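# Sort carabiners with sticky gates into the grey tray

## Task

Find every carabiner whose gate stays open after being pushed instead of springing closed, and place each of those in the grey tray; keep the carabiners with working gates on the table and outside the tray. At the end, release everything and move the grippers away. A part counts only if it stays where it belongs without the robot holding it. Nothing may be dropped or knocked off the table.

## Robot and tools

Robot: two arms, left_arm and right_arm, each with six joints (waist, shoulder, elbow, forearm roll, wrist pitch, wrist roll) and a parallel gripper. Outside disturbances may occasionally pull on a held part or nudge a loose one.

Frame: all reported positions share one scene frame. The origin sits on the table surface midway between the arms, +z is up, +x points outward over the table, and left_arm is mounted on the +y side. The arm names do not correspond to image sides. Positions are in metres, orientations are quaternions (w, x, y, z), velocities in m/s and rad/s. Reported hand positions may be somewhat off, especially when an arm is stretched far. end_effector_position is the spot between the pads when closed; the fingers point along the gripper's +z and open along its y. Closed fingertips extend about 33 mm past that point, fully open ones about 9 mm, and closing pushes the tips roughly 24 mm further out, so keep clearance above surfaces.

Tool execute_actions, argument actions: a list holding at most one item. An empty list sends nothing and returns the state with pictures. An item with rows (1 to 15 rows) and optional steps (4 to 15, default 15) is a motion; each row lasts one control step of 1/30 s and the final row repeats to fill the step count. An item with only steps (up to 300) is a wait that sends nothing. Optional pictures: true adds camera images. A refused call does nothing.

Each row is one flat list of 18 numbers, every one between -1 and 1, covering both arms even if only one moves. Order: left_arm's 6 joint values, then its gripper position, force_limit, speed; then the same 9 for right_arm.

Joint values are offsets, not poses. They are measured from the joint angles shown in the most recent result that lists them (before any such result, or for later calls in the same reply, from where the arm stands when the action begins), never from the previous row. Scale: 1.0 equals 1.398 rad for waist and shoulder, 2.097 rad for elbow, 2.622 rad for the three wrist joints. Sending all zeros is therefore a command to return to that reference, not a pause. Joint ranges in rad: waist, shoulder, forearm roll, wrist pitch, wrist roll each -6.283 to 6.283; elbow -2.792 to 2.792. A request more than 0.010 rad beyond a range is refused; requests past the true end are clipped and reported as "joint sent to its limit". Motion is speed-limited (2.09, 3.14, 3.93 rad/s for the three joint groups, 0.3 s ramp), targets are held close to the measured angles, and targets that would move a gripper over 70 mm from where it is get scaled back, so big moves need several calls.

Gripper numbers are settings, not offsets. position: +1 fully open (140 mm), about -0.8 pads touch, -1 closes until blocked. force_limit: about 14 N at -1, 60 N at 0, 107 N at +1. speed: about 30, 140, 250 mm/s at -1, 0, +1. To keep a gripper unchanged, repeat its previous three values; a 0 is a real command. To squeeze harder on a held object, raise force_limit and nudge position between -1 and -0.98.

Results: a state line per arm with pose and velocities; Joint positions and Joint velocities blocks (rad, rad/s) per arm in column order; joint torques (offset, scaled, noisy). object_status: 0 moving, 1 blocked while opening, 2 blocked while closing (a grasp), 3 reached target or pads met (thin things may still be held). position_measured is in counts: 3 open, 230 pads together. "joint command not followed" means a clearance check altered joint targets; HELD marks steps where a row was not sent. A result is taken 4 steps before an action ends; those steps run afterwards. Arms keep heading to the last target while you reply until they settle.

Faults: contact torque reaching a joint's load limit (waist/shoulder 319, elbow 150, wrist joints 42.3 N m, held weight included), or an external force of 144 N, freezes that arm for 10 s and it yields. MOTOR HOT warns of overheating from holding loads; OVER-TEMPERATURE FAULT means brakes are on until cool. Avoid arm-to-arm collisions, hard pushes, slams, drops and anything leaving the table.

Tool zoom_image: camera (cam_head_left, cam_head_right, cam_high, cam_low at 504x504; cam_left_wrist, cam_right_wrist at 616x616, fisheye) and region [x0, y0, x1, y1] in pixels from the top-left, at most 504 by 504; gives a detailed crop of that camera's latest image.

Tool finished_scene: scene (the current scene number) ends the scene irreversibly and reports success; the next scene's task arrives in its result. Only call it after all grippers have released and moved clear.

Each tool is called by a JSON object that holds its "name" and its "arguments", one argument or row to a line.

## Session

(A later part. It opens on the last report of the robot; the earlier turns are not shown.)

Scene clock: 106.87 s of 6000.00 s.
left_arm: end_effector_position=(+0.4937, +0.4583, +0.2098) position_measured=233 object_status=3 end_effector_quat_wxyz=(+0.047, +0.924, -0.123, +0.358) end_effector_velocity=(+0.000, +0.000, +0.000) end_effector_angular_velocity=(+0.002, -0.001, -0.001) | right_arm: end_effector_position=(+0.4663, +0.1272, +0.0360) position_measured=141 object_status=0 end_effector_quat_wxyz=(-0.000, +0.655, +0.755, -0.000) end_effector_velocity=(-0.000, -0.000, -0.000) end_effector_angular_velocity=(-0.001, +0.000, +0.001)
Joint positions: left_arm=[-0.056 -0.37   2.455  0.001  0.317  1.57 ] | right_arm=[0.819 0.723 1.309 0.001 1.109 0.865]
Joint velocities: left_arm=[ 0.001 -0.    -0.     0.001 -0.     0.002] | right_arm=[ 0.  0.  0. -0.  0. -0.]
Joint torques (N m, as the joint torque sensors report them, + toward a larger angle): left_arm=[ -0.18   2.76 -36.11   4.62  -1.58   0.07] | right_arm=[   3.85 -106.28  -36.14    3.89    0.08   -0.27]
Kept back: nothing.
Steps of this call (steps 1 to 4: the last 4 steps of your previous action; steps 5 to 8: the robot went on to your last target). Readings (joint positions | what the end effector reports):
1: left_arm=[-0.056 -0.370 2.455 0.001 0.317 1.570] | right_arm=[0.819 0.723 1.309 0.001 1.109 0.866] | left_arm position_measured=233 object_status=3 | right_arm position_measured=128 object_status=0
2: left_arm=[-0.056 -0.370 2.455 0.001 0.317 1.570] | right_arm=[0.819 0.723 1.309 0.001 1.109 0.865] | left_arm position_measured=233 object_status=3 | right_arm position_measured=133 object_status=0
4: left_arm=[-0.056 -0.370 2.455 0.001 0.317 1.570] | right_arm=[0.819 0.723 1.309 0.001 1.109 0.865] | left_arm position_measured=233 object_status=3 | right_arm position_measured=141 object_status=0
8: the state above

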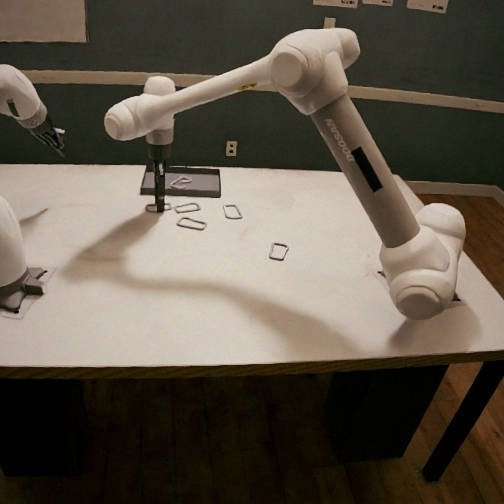

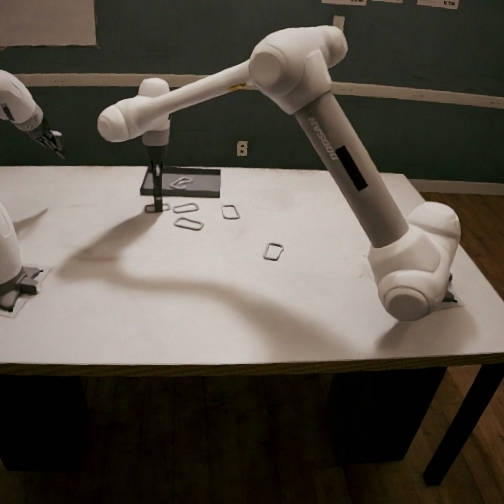

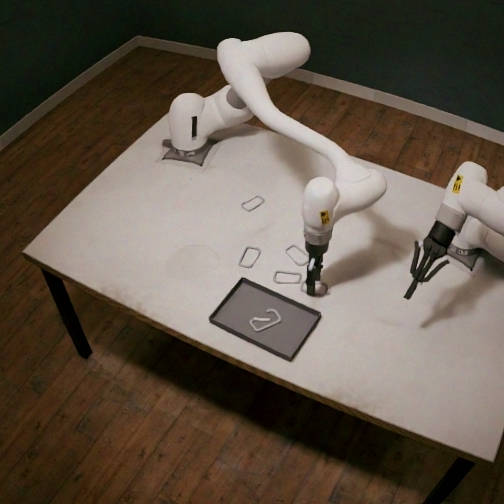

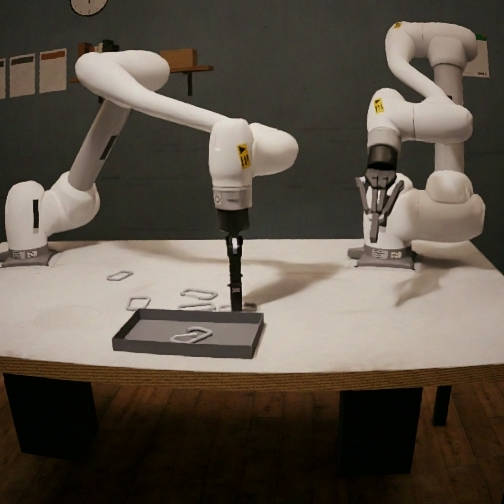

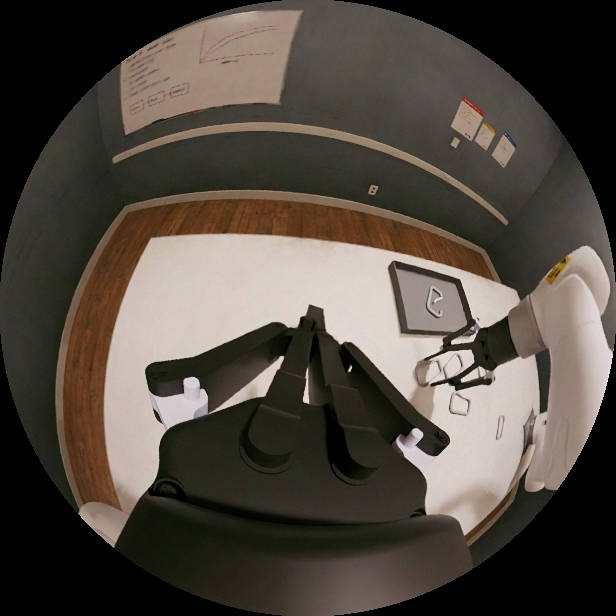

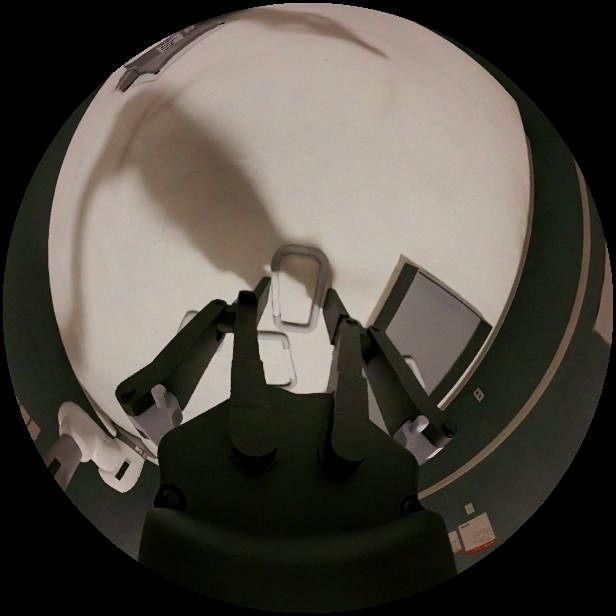

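{"name": "execute_actions", "arguments": {
  "actions": [
    {"rows":[[0,0,0,0,0,0,-1,0,0,0,0,0,0,0,0,-0.27,0.3,-0.7]],"steps":15}
  ],
  "pictures": true
}}

{"name": "zoom_image", "arguments": {
  "camera": "cam_right_wrist",
  "region": [200,180,420,400]
}}

Scene clock: 107.37 s of 6000.00 s.
left_arm: end_effector_position=(+0.4937, +0.4583, +0.2098) position_measured=233 object_status=3 end_effector_quat_wxyz=(+0.047, +0.924, -0.123, +0.358) end_effector_velocity=(+0.000, +0.001, -0.000) end_effector_angular_velocity=(-0.000, +0.001, +0.003) | right_arm: end_effector_position=(+0.4664, +0.1273, +0.0361) position_measured=163 object_status=0 end_effector_quat_wxyz=(-0.000, +0.655, +0.755, +0.000) end_effector_velocity=(-0.000, +0.000, -0.000) end_effector_angular_velocity=(-0.000, +0.001, -0.001)
Joint positions: left_arm=[-0.056 -0.37   2.455  0.001  0.317  1.57 ] | right_arm=[0.819 0.723 1.309 0.001 1.109 0.865]
Joint velocities: left_arm=[ 0.002  0.001 -0.     0.     0.    -0.001] | right_arm=[ 0.     0.    -0.     0.     0.     0.001]
Joint torques (N m, as the joint torque sensors report them, + toward a larger angle): left_arm=[ -0.55   3.02 -36.47   4.73  -1.5    0.01] | right_arm=[  6.72 -77.39 -17.51   6.12   1.2   -0.09]
Steps of this call (steps 1 to 4: the robot went on to your last target; steps 5 to 15: the first 11 steps of this action). Readings (joint positions | what the end effector reports):
5: left_arm=[-0.056 -0.370 2.455 0.001 0.317 1.570] | right_arm=[0.819 0.723 1.309 0.001 1.109 0.865] | left_arm position_measured=233 object_status=3 | right_arm position_measured=141 object_status=0
6: left_arm=[-0.056 -0.370 2.455 0.001 0.317 1.570] | right_arm=[0.819 0.723 1.309 0.001 1.109 0.865] | left_arm position_measured=233 object_status=3 | right_arm position_measured=143 object_status=0
8: left_arm=[-0.056 -0.370 2.455 0.001 0.317 1.570] | right_arm=[0.819 0.723 1.309 0.001 1.109 0.865] | left_arm position_measured=233 object_status=3 | right_arm position_measured=149 object_status=0
12: left_arm=[-0.056 -0.370 2.455 0.001 0.317 1.570] | right_arm=[0.819 0.723 1.309 0.001 1.109 0.865] | left_arm position_measured=233 object_status=3 | right_arm position_measured=162 object_status=0
15: the state above

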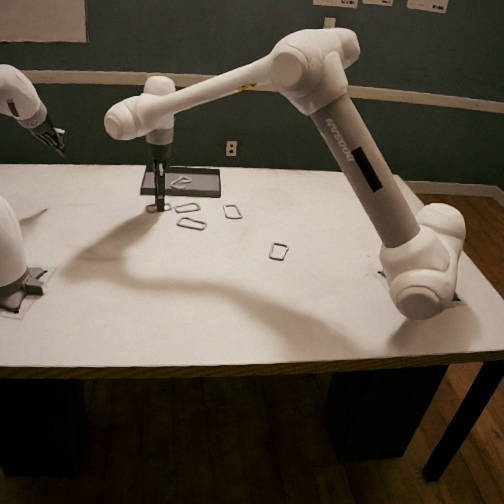

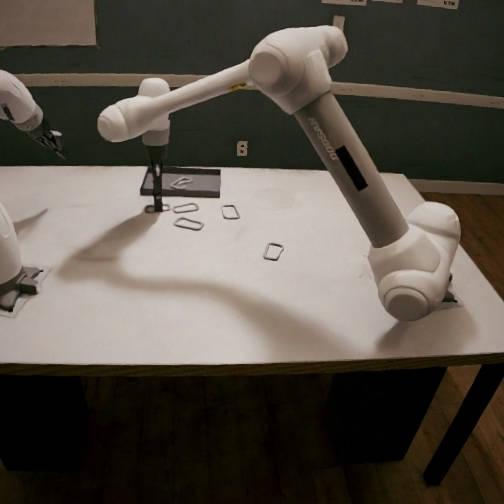

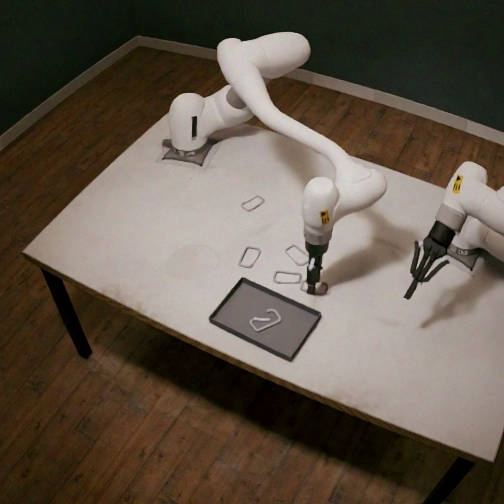

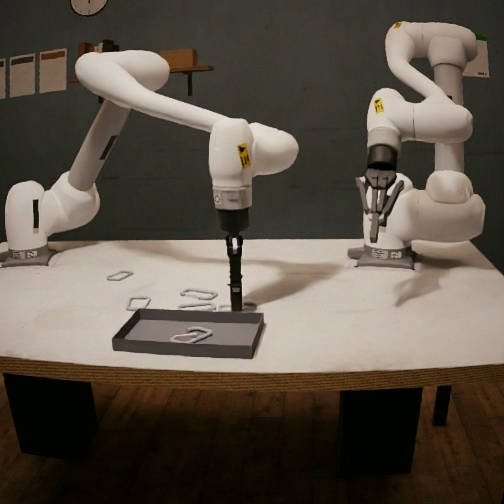

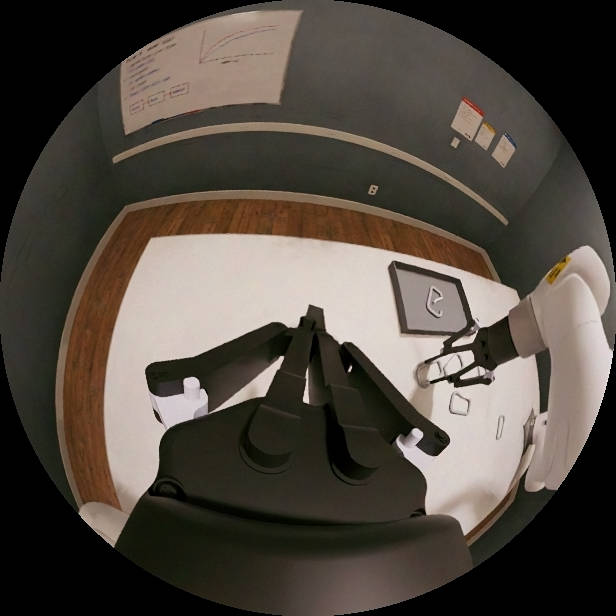

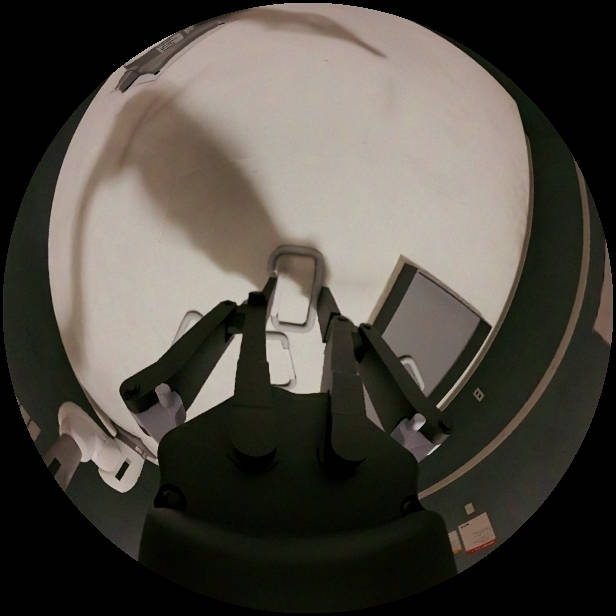

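Region (200, 180, 420, 400) of cam_right_wrist's 616x616 image, scaled by 2.291, with more detail than that image has.

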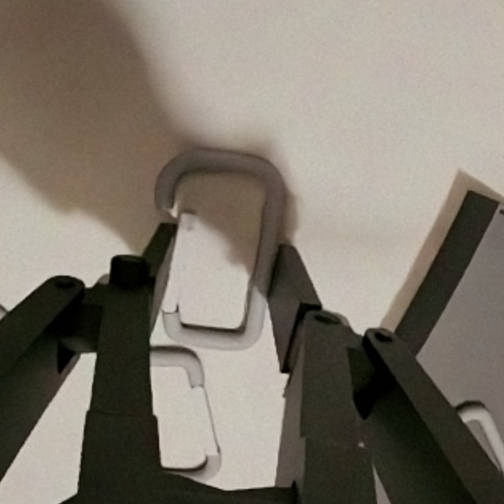

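{"name": "execute_actions", "arguments": {
  "actions": [
    {"rows":[[0,0,0,0,0,0,-1,0,0,0,-0.001,-0.0007,0,0.0011,0,-0.27,0.3,-0.7],[0,0,0,0,0,0,-1,0,0,0,-0.001,-0.0007,0,0.0011,0,-0.36,0.3,-0.7],[0,0,0,0,0,0,-1,0,0,0,-0.001,-0.0007,0,0.0011,0,-0.36,0.3,-0.7],[0,0,0,0,0,0,-1,0,0,0,-0.001,-0.0007,0,0.0011,0,-0.36,0.3,-0.7],[0,0,0,0,0,0,-1,0,0,0,-0.0015,-0.001,0,0.0016,0,-0.36,0.3,-0.7],[0,0,0,0,0,0,-1,0,0,0,-0.0015,-0.001,0,0.0016,0,-0.45,0.3,-0.7]],"steps":15}
  ]
}}

{"name": "execute_actions", "arguments": {
  "actions": [
    {"steps":8}
  ],
  "pictures": true
}}

{"name": "zoom_image", "arguments": {
  "camera": "cam_right_wrist",
  "region": [200,180,420,400]
}}

Scene clock: 108.10 s of 6000.00 s.
left_arm: end_effector_position=(+0.4937, +0.4583, +0.2098) position_measured=233 object_status=3 end_effector_quat_wxyz=(+0.047, +0.924, -0.123, +0.358) end_effector_velocity=(-0.000, -0.001, +0.000) end_effector_angular_velocity=(+0.001, -0.001, -0.003) | right_arm: end_effector_position=(+0.4664, +0.1273, +0.0389) position_measured=177 object_status=0 end_effector_quat_wxyz=(-0.000, +0.655, +0.755, +0.000) end_effector_velocity=(-0.000, +0.000, +0.001) end_effector_angular_velocity=(+0.001, +0.001, -0.000)
Joint positions: left_arm=[-0.056 -0.37   2.455  0.001  0.317  1.57 ] | right_arm=[0.819 0.721 1.307 0.001 1.113 0.865]
Joint velocities: left_arm=[-0.002 -0.    -0.     0.    -0.     0.001] | right_arm=[ 0.    -0.001 -0.001  0.001  0.001 -0.   ]
Joint torques (N m, as the joint torque sensors report them, + toward a larger angle): left_arm=[ -0.05   2.45 -36.14   4.65  -1.54   0.01] | right_arm=[   2.49 -108.02  -34.96    3.84    0.04   -0.2 ]
Steps of this call (steps 1 to 4: the last 4 steps of your previous action; steps 5 to 11: the robot went on to your last target; steps 12 to 22: the first 11 steps of this action). Readings (joint positions | what the end effector reports):
12: left_arm=[-0.056 -0.370 2.455 0.001 0.317 1.570] | right_arm=[0.819 0.723 1.309 0.001 1.109 0.865] | left_arm position_measured=233 object_status=3 | right_arm position_measured=163 object_status=3
13: left_arm=[-0.056 -0.370 2.455 0.001 0.317 1.570] | right_arm=[0.819 0.723 1.309 0.001 1.110 0.865] | left_arm position_measured=233 object_status=3 | right_arm position_measured=163 object_status=0
15: left_arm=[-0.056 -0.370 2.455 0.001 0.317 1.570] | right_arm=[0.819 0.722 1.309 0.001 1.111 0.865] | left_arm position_measured=233 object_status=3 | right_arm position_measured=168 object_status=0
19: left_arm=[-0.056 -0.370 2.455 0.001 0.317 1.570] | right_arm=[0.819 0.721 1.307 0.001 1.113 0.865] | left_arm position_measured=233 object_status=3 | right_arm position_measured=177 object_status=0
22: the state above

Scene clock: 108.37 s of 6000.00 s.
left_arm: end_effector_position=(+0.4937, +0.4583, +0.2098) position_measured=233 object_status=3 end_effector_quat_wxyz=(+0.047, +0.924, -0.123, +0.358) end_effector_velocity=(-0.000, -0.001, +0.000) end_effector_angular_velocity=(+0.001, -0.001, -0.003) | right_arm: end_effector_position=(+0.4665, +0.1273, +0.0391) position_measured=177 object_status=2 end_effector_quat_wxyz=(-0.000, +0.655, +0.755, +0.000) end_effector_velocity=(+0.000, +0.000, +0.001) end_effector_angular_velocity=(+0.001, -0.000, -0.000)
Joint positions: left_arm=[-0.056 -0.37   2.455  0.001  0.317  1.57 ] | right_arm=[0.819 0.721 1.307 0.001 1.113 0.865]
Joint velocities: left_arm=[-0.002 -0.001  0.    -0.    -0.     0.002] | right_arm=[-0.    -0.001 -0.     0.     0.     0.   ]
Joint torques (N m, as the joint torque sensors report them, + toward a larger angle): left_arm=[ -0.72   2.87 -36.2    4.6   -1.58   0.04] | right_arm=[   2.74 -107.55  -34.99    3.92   -0.26   -0.23]
Kept back: nothing.
Steps of this call (steps 1 to 4: the last 4 steps of your previous action; steps 5 to 8: the robot went on to your last target). Readings (joint positions | what the end effector reports):
1: left_arm=[-0.056 -0.370 2.455 0.001 0.317 1.570] | right_arm=[0.819 0.721 1.307 0.001 1.113 0.865] | left_arm position_measured=233 object_status=3 | right_arm position_measured=177 object_status=0
2: left_arm=[-0.056 -0.370 2.455 0.001 0.317 1.570] | right_arm=[0.819 0.721 1.307 0.001 1.113 0.865] | left_arm position_measured=233 object_status=3 | right_arm position_measured=177 object_status=2
4: left_arm=[-0.056 -0.370 2.455 0.001 0.317 1.570] | right_arm=[0.819 0.721 1.307 0.001 1.113 0.865] | left_arm position_measured=233 object_status=3 | right_arm position_measured=177 object_status=2
8: the state above

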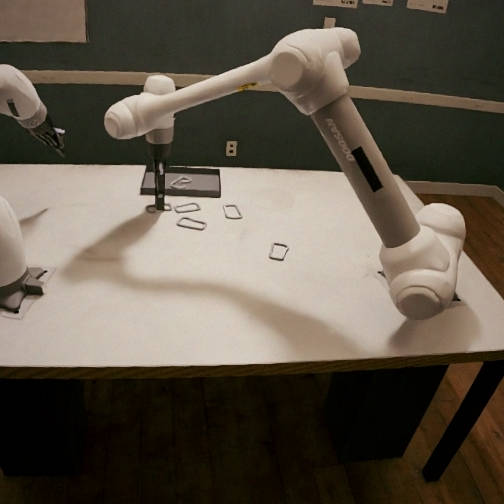

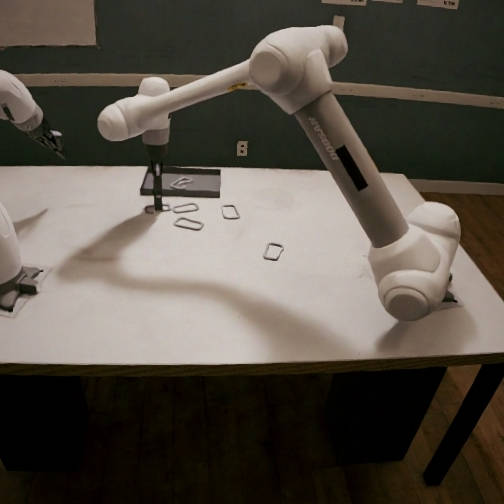

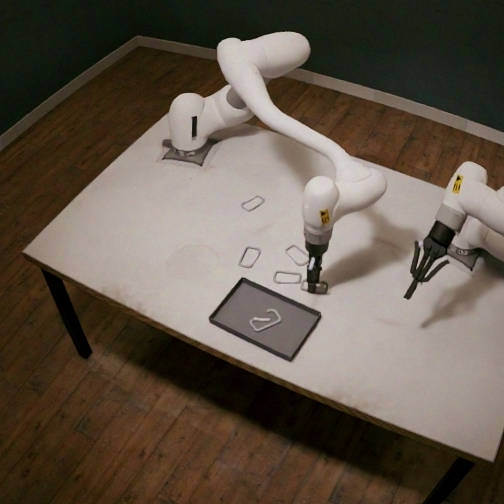

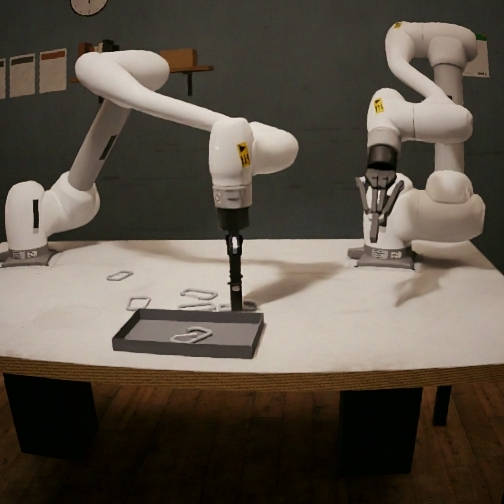

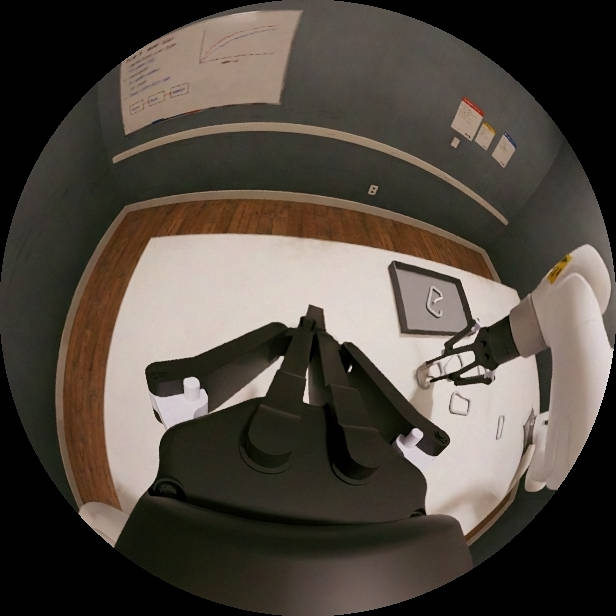

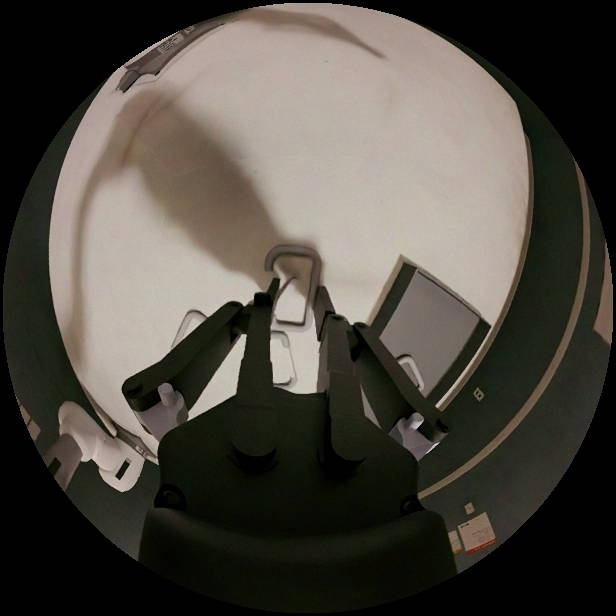

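Region (200, 180, 420, 400) of cam_right_wrist's 616x616 image, scaled by 2.291, with more detail than that image has.

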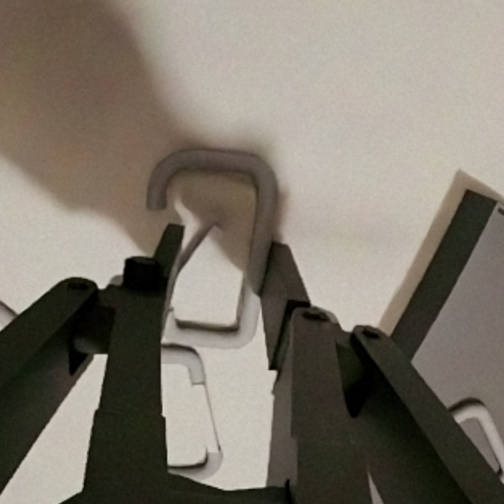

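Gate is well open and the fingers have stopped against it (count 177). Release.

{"name": "execute_actions", "arguments": {
  "actions": [
    {"rows":[[0,0,0,0,0,0,-1,0,0,0,0,0,0,0,0,0.2,0.3,0]],"steps":15}
  ]
}}

{"name": "execute_actions", "arguments": {
  "actions": [
    {"steps":6}
  ],
  "pictures": true
}}

{"name": "zoom_image", "arguments": {
  "camera": "cam_right_wrist",
  "region": [200,180,420,400]
}}

Scene clock: 108.87 s of 6000.00 s.
left_arm: end_effector_position=(+0.4937, +0.4583, +0.2098) position_measured=233 object_status=3 end_effector_quat_wxyz=(+0.047, +0.924, -0.123, +0.358) end_effector_velocity=(-0.000, +0.000, +0.000) end_effector_angular_velocity=(-0.001, -0.001, +0.001) | right_arm: end_effector_position=(+0.4665, +0.1273, +0.0391) position_measured=107 object_status=0 end_effector_quat_wxyz=(-0.000, +0.655, +0.755, +0.000) end_effector_velocity=(-0.000, +0.000, -0.001) end_effector_angular_velocity=(-0.001, +0.000, +0.000)
Joint positions: left_arm=[-0.056 -0.37   2.455  0.001  0.317  1.57 ] | right_arm=[0.819 0.721 1.307 0.001 1.113 0.865]
Joint velocities: left_arm=[ 0.    -0.001  0.     0.     0.    -0.001] | right_arm=[ 0.001  0.002 -0.    -0.    -0.     0.001]
Joint torques (N m, as the joint torque sensors report them, + toward a larger angle): left_arm=[ -0.54   2.57 -36.41   4.67  -1.57  -0.01] | right_arm=[   3.92 -108.24  -36.11    3.93   -0.11   -0.02]
Steps of this call (steps 1 to 4: the robot went on to your last target; steps 5 to 15: the first 11 steps of this action). Readings (joint positions | what the end effector reports):
5: left_arm=[-0.056 -0.370 2.455 0.001 0.317 1.570] | right_arm=[0.819 0.721 1.307 0.001 1.113 0.865] | left_arm position_measured=233 object_status=3 | right_arm position_measured=177 object_status=0
6: left_arm=[-0.056 -0.370 2.455 0.001 0.317 1.570] | right_arm=[0.819 0.721 1.307 0.001 1.113 0.865] | left_arm position_measured=233 object_status=3 | right_arm position_measured=177 object_status=0
8: left_arm=[-0.056 -0.370 2.455 0.001 0.317 1.570] | right_arm=[0.819 0.721 1.307 0.001 1.113 0.865] | left_arm position_measured=233 object_status=3 | right_arm position_measured=160 object_status=0
12: left_arm=[-0.056 -0.370 2.455 0.001 0.317 1.570] | right_arm=[0.819 0.721 1.307 0.001 1.113 0.865] | left_arm position_measured=233 object_status=3 | right_arm position_measured=129 object_status=0
15: the state above

Scene clock: 109.07 s of 6000.00 s.
left_arm: end_effector_position=(+0.4937, +0.4583, +0.2098) position_measured=233 object_status=3 end_effector_quat_wxyz=(+0.047, +0.924, -0.123, +0.358) end_effector_velocity=(-0.000, -0.001, -0.001) end_effector_angular_velocity=(+0.001, +0.001, -0.002) | right_arm: end_effector_position=(+0.4665, +0.1273, +0.0391) position_measured=104 object_status=3 end_effector_quat_wxyz=(-0.000, +0.655, +0.755, +0.000) end_effector_velocity=(-0.001, -0.000, -0.001) end_effector_angular_velocity=(-0.001, +0.001, +0.001)
Joint positions: left_arm=[-0.056 -0.37   2.455  0.001  0.317  1.57 ] | right_arm=[0.819 0.721 1.307 0.001 1.113 0.865]
Joint velocities: left_arm=[-0.001  0.002 -0.     0.    -0.     0.001] | right_arm=[ 0.001  0.001  0.    -0.     0.    -0.   ]
Joint torques (N m, as the joint torque sensors report them, + toward a larger angle): left_arm=[  0.35   2.98 -36.19   4.69  -1.55   0.01] | right_arm=[   2.91 -107.85  -35.93    3.96   -0.19   -0.39]
Kept back: nothing.
Steps of this call (steps 1 to 4: the last 4 steps of your previous action; steps 5 to 6: the robot went on to your last target). Readings (joint positions | what the end effector reports):
1: left_arm=[-0.056 -0.370 2.455 0.001 0.317 1.570] | right_arm=[0.819 0.721 1.307 0.001 1.113 0.865] | left_arm position_measured=233 object_status=3 | right_arm position_measured=104 object_status=0
2: left_arm=[-0.056 -0.370 2.455 0.001 0.317 1.570] | right_arm=[0.819 0.721 1.307 0.001 1.113 0.865] | left_arm position_measured=233 object_status=3 | right_arm position_measured=104 object_status=0
4: left_arm=[-0.056 -0.370 2.455 0.001 0.317 1.570] | right_arm=[0.819 0.721 1.307 0.001 1.113 0.865] | left_arm position_measured=233 object_status=3 | right_arm position_measured=104 object_status=0
6: the state above

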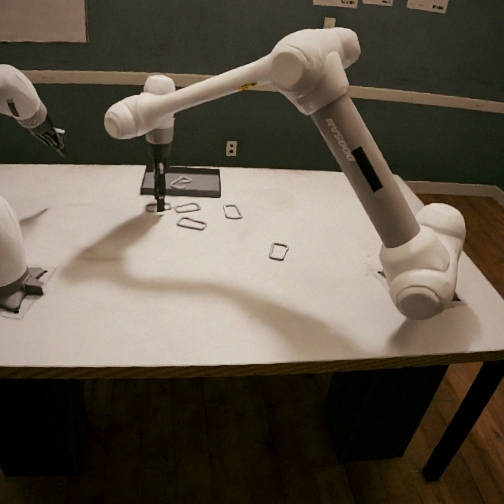

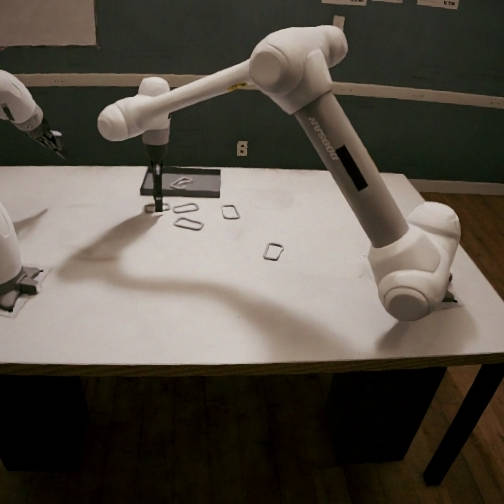

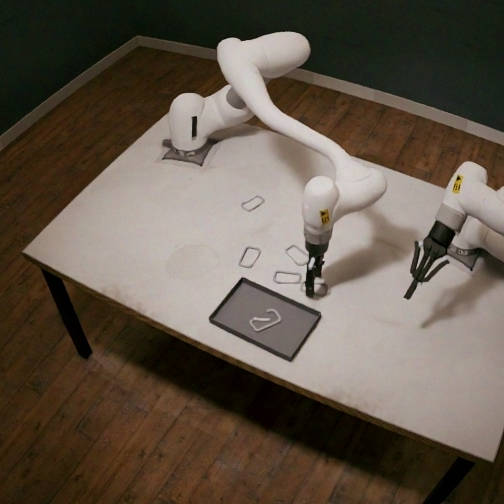

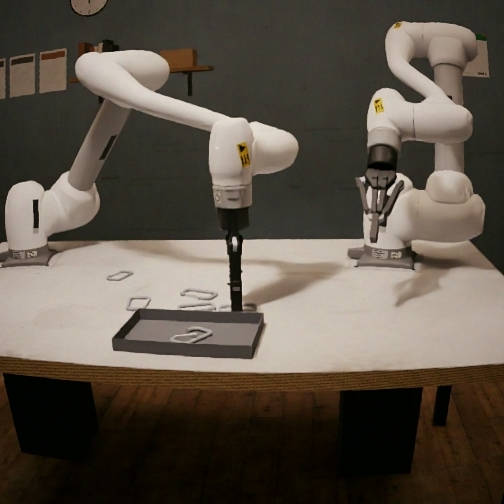

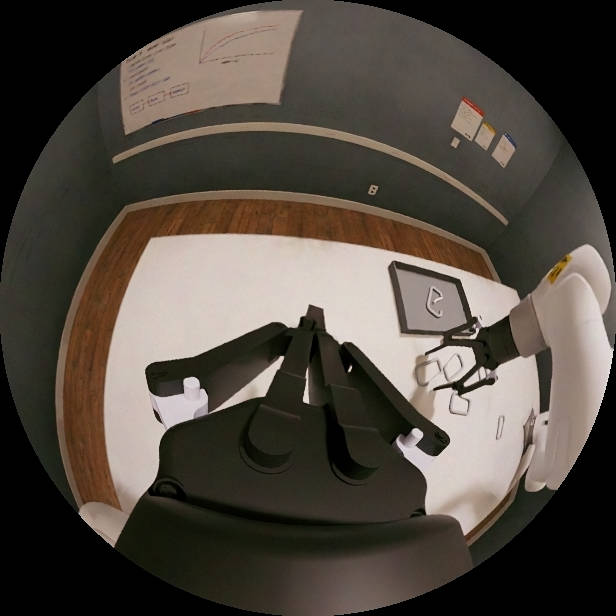

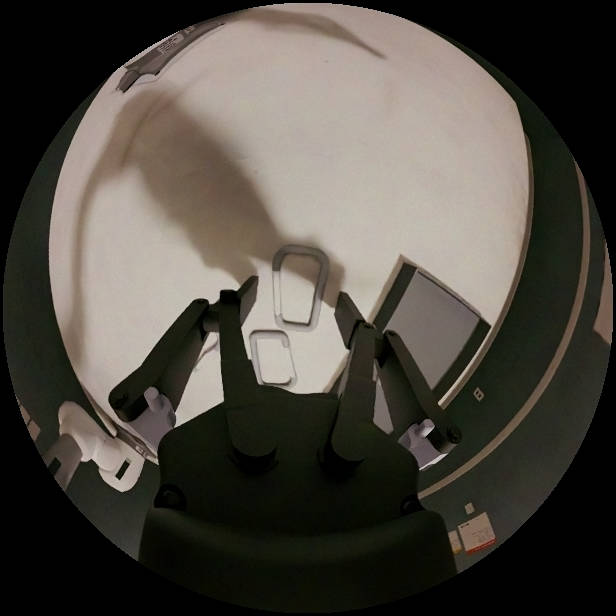

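Region (200, 180, 420, 400) of cam_right_wrist's 616x616 image, scaled by 2.291, with more detail than that image has.

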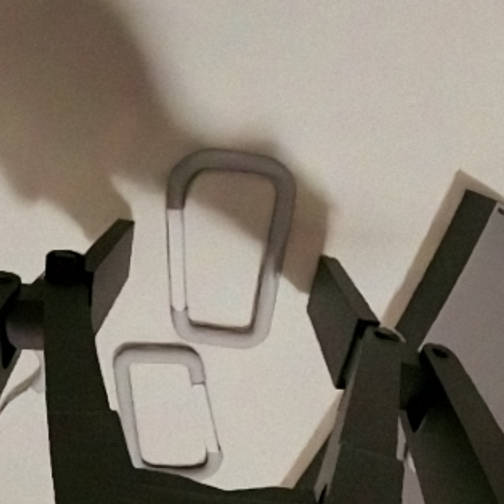

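{"name": "execute_actions", "arguments": {
  "actions": [
    {"rows":[[0,0,0,0,0,0,-1,0,0,0,-0.0155,-0.0099,0,0.016,0,0.2,0.3,0],[0,0,0,0,0,0,-1,0,0,0,-0.0155,-0.0099,0,0.016,0,0.2,0.3,0],[0,0,0,0,0,0,-1,0,0,0,-0.0155,-0.0099,0,0.016,0,0.2,0.3,0],[0,0,0,0,0,0,-1,0,0,0,-0.0155,-0.0099,0,0.016,0,0.2,0.3,0],[0,0,0,0,0,0,-1,0,0,0,-0.0155,-0.0099,0,0.016,0,0.2,0.3,0],[0,0,0,0,0,0,-1,0,0,-0.0286,-0.111,0.1,0,-0.0206,-0.0378,0.2,0.3,0]],"steps":15}
  ]
}}

{"name": "execute_actions", "arguments": {
  "actions": [
    {"steps":14}
  ],
  "pictures": true
}}

{"name": "zoom_image", "arguments": {
  "camera": "cam_right_wrist",
  "region": [200,180,420,400]
}}

Scene clock: 109.93 s of 6000.00 s.
left_arm: end_effector_position=(+0.4937, +0.4583, +0.2098) position_measured=233 object_status=3 end_effector_quat_wxyz=(+0.047, +0.924, -0.123, +0.358) end_effector_velocity=(+0.000, -0.000, +0.000) end_effector_angular_velocity=(-0.000, -0.000, -0.000) | right_arm: end_effector_position=(+0.4573, +0.0790, +0.0708) position_measured=104 object_status=3 end_effector_quat_wxyz=(-0.001, +0.643, +0.766, +0.001) end_effector_velocity=(-0.095, -0.423, -0.019) end_effector_angular_velocity=(-0.038, +0.024, +0.238)
Joint positions: left_arm=[-0.056 -0.37   2.455  0.001  0.317  1.57 ] | right_arm=[0.798 0.628 1.408 0.001 1.104 0.813]
Joint velocities: left_arm=[-0.  0. -0.  0. -0. -0.] | right_arm=[-0.179 -0.566  1.016 -0.    -0.406 -0.417]
Joint torques (N m, as the joint torque sensors report them, + toward a larger angle): left_arm=[  0.06   3.04 -36.16   4.65  -1.54  -0.05] | right_arm=[  6.81 -87.34 -34.64   4.11  -0.38  -0.24]
Steps of this call (steps 1 to 15: the robot went on to your last target; steps 16 to 26: the first 11 steps of this action). Readings (joint positions | what the end effector reports):
16: left_arm=[-0.056 -0.370 2.455 0.001 0.317 1.570] | right_arm=[0.819 0.721 1.307 0.001 1.114 0.865] | left_arm position_measured=233 object_status=3 | right_arm position_measured=104 object_status=3
17: left_arm=[-0.056 -0.370 2.455 0.001 0.317 1.570] | right_arm=[0.819 0.718 1.304 0.001 1.120 0.865] | left_arm position_measured=233 object_status=3 | right_arm position_measured=104 object_status=3
19: left_arm=[-0.056 -0.370 2.455 0.001 0.317 1.570] | right_arm=[0.819 0.706 1.292 0.001 1.142 0.865] | left_arm position_measured=233 object_status=3 | right_arm position_measured=104 object_status=3
23: left_arm=[-0.056 -0.370 2.455 0.001 0.317 1.570] | right_arm=[0.815 0.687 1.308 0.001 1.144 0.855] | left_arm position_measured=233 object_status=3 | right_arm position_measured=104 object_status=3
26: the state above

Scene clock: 110.40 s of 6000.00 s.
left_arm: end_effector_position=(+0.4937, +0.4583, +0.2098) position_measured=233 object_status=3 end_effector_quat_wxyz=(+0.047, +0.924, -0.123, +0.358) end_effector_velocity=(-0.000, -0.000, +0.000) end_effector_angular_velocity=(+0.001, -0.001, -0.002) | right_arm: end_effector_position=(+0.4458, +0.0333, +0.0698) position_measured=104 object_status=3 end_effector_quat_wxyz=(-0.000, +0.633, +0.774, -0.000) end_effector_velocity=(-0.000, -0.000, +0.000) end_effector_angular_velocity=(+0.000, -0.000, +0.001)
Joint positions: left_arm=[-0.056 -0.37   2.455  0.001  0.317  1.57 ] | right_arm=[0.779 0.566 1.517 0.001 1.06  0.766]
Joint velocities: left_arm=[-0.001 -0.    -0.     0.001 -0.     0.001] | right_arm=[ 0.    -0.001  0.001  0.    -0.    -0.001]
Joint torques (N m, as the joint torque sensors report them, + toward a larger angle): left_arm=[  0.03   2.75 -36.6    4.6   -1.5   -0.09] | right_arm=[  3.35 -93.47 -33.73   4.18  -0.27  -0.21]
Kept back: nothing.
Steps of this call (steps 1 to 4: the last 4 steps of your previous action; steps 5 to 14: the robot went on to your last target). Readings (joint positions | what the end effector reports):
1: left_arm=[-0.056 -0.370 2.455 0.001 0.317 1.570] | right_arm=[0.792 0.610 1.440 0.001 1.091 0.799] | left_arm position_measured=233 object_status=3 | right_arm position_measured=104 object_status=3
2: left_arm=[-0.056 -0.370 2.455 0.001 0.317 1.570] | right_arm=[0.787 0.594 1.467 0.001 1.080 0.788] | left_arm position_measured=233 object_status=3 | right_arm position_measured=104 object_status=3
4: left_arm=[-0.056 -0.370 2.455 0.001 0.317 1.570] | right_arm=[0.781 0.574 1.502 0.001 1.065 0.773] | left_arm position_measured=233 object_status=3 | right_arm position_measured=104 object_status=3
8: left_arm=[-0.056 -0.370 2.455 0.001 0.317 1.570] | right_arm=[0.779 0.567 1.515 0.001 1.060 0.767] | left_arm position_measured=233 object_status=3 | right_arm position_measured=104 object_status=3
14: the state above

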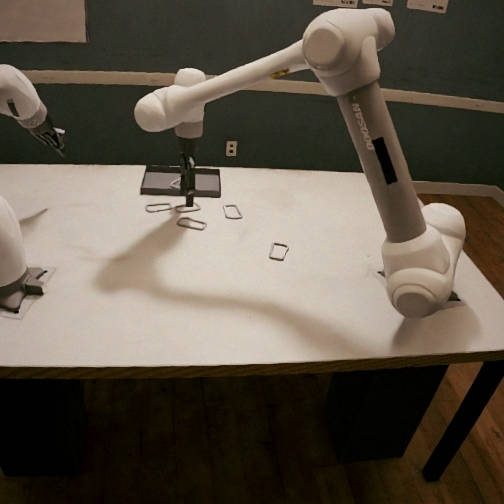

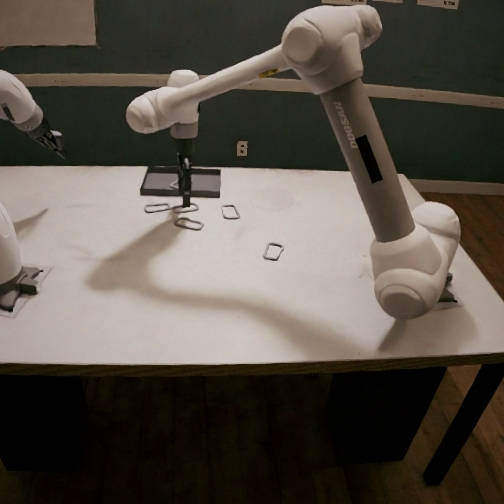

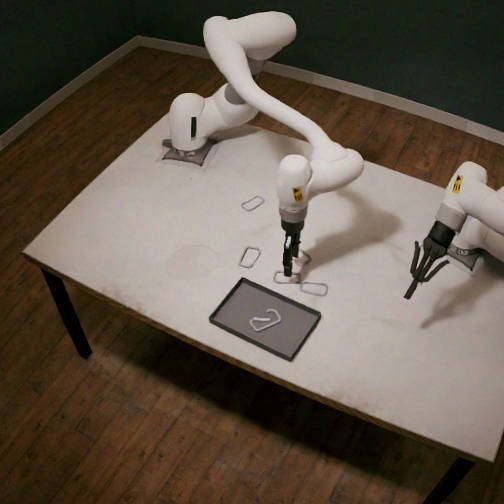

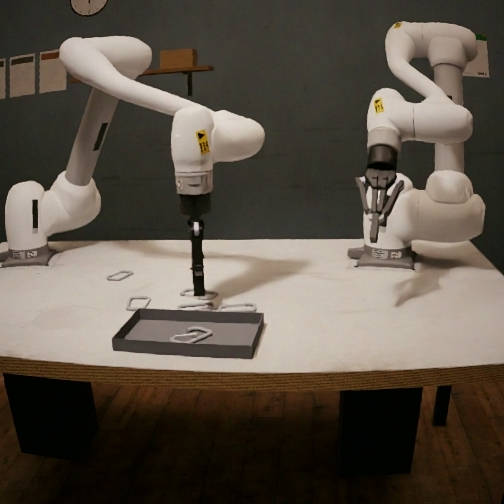

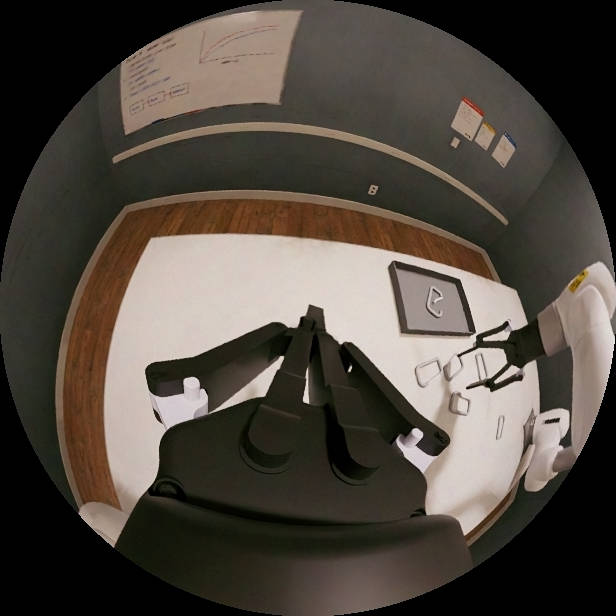

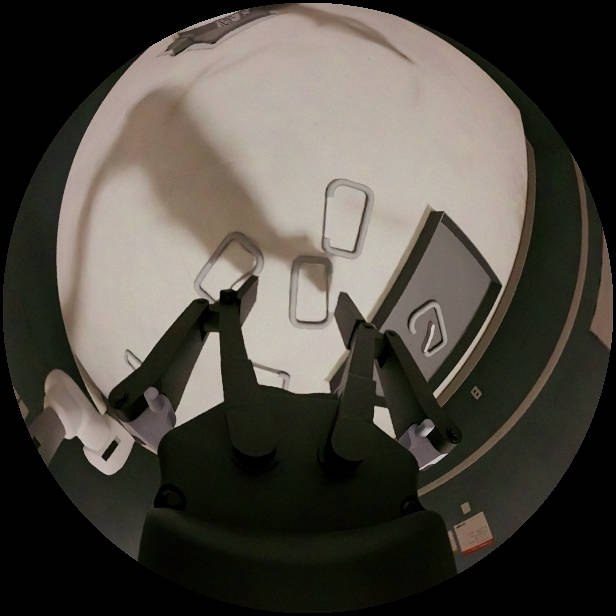

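Region (200, 180, 420, 400) of cam_right_wrist's 616x616 image, scaled by 2.291, with more detail than that image has.

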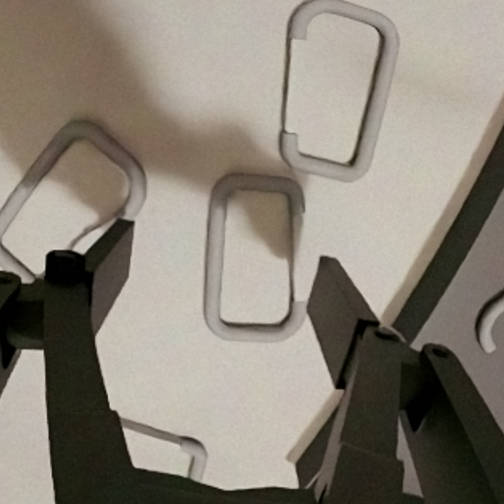

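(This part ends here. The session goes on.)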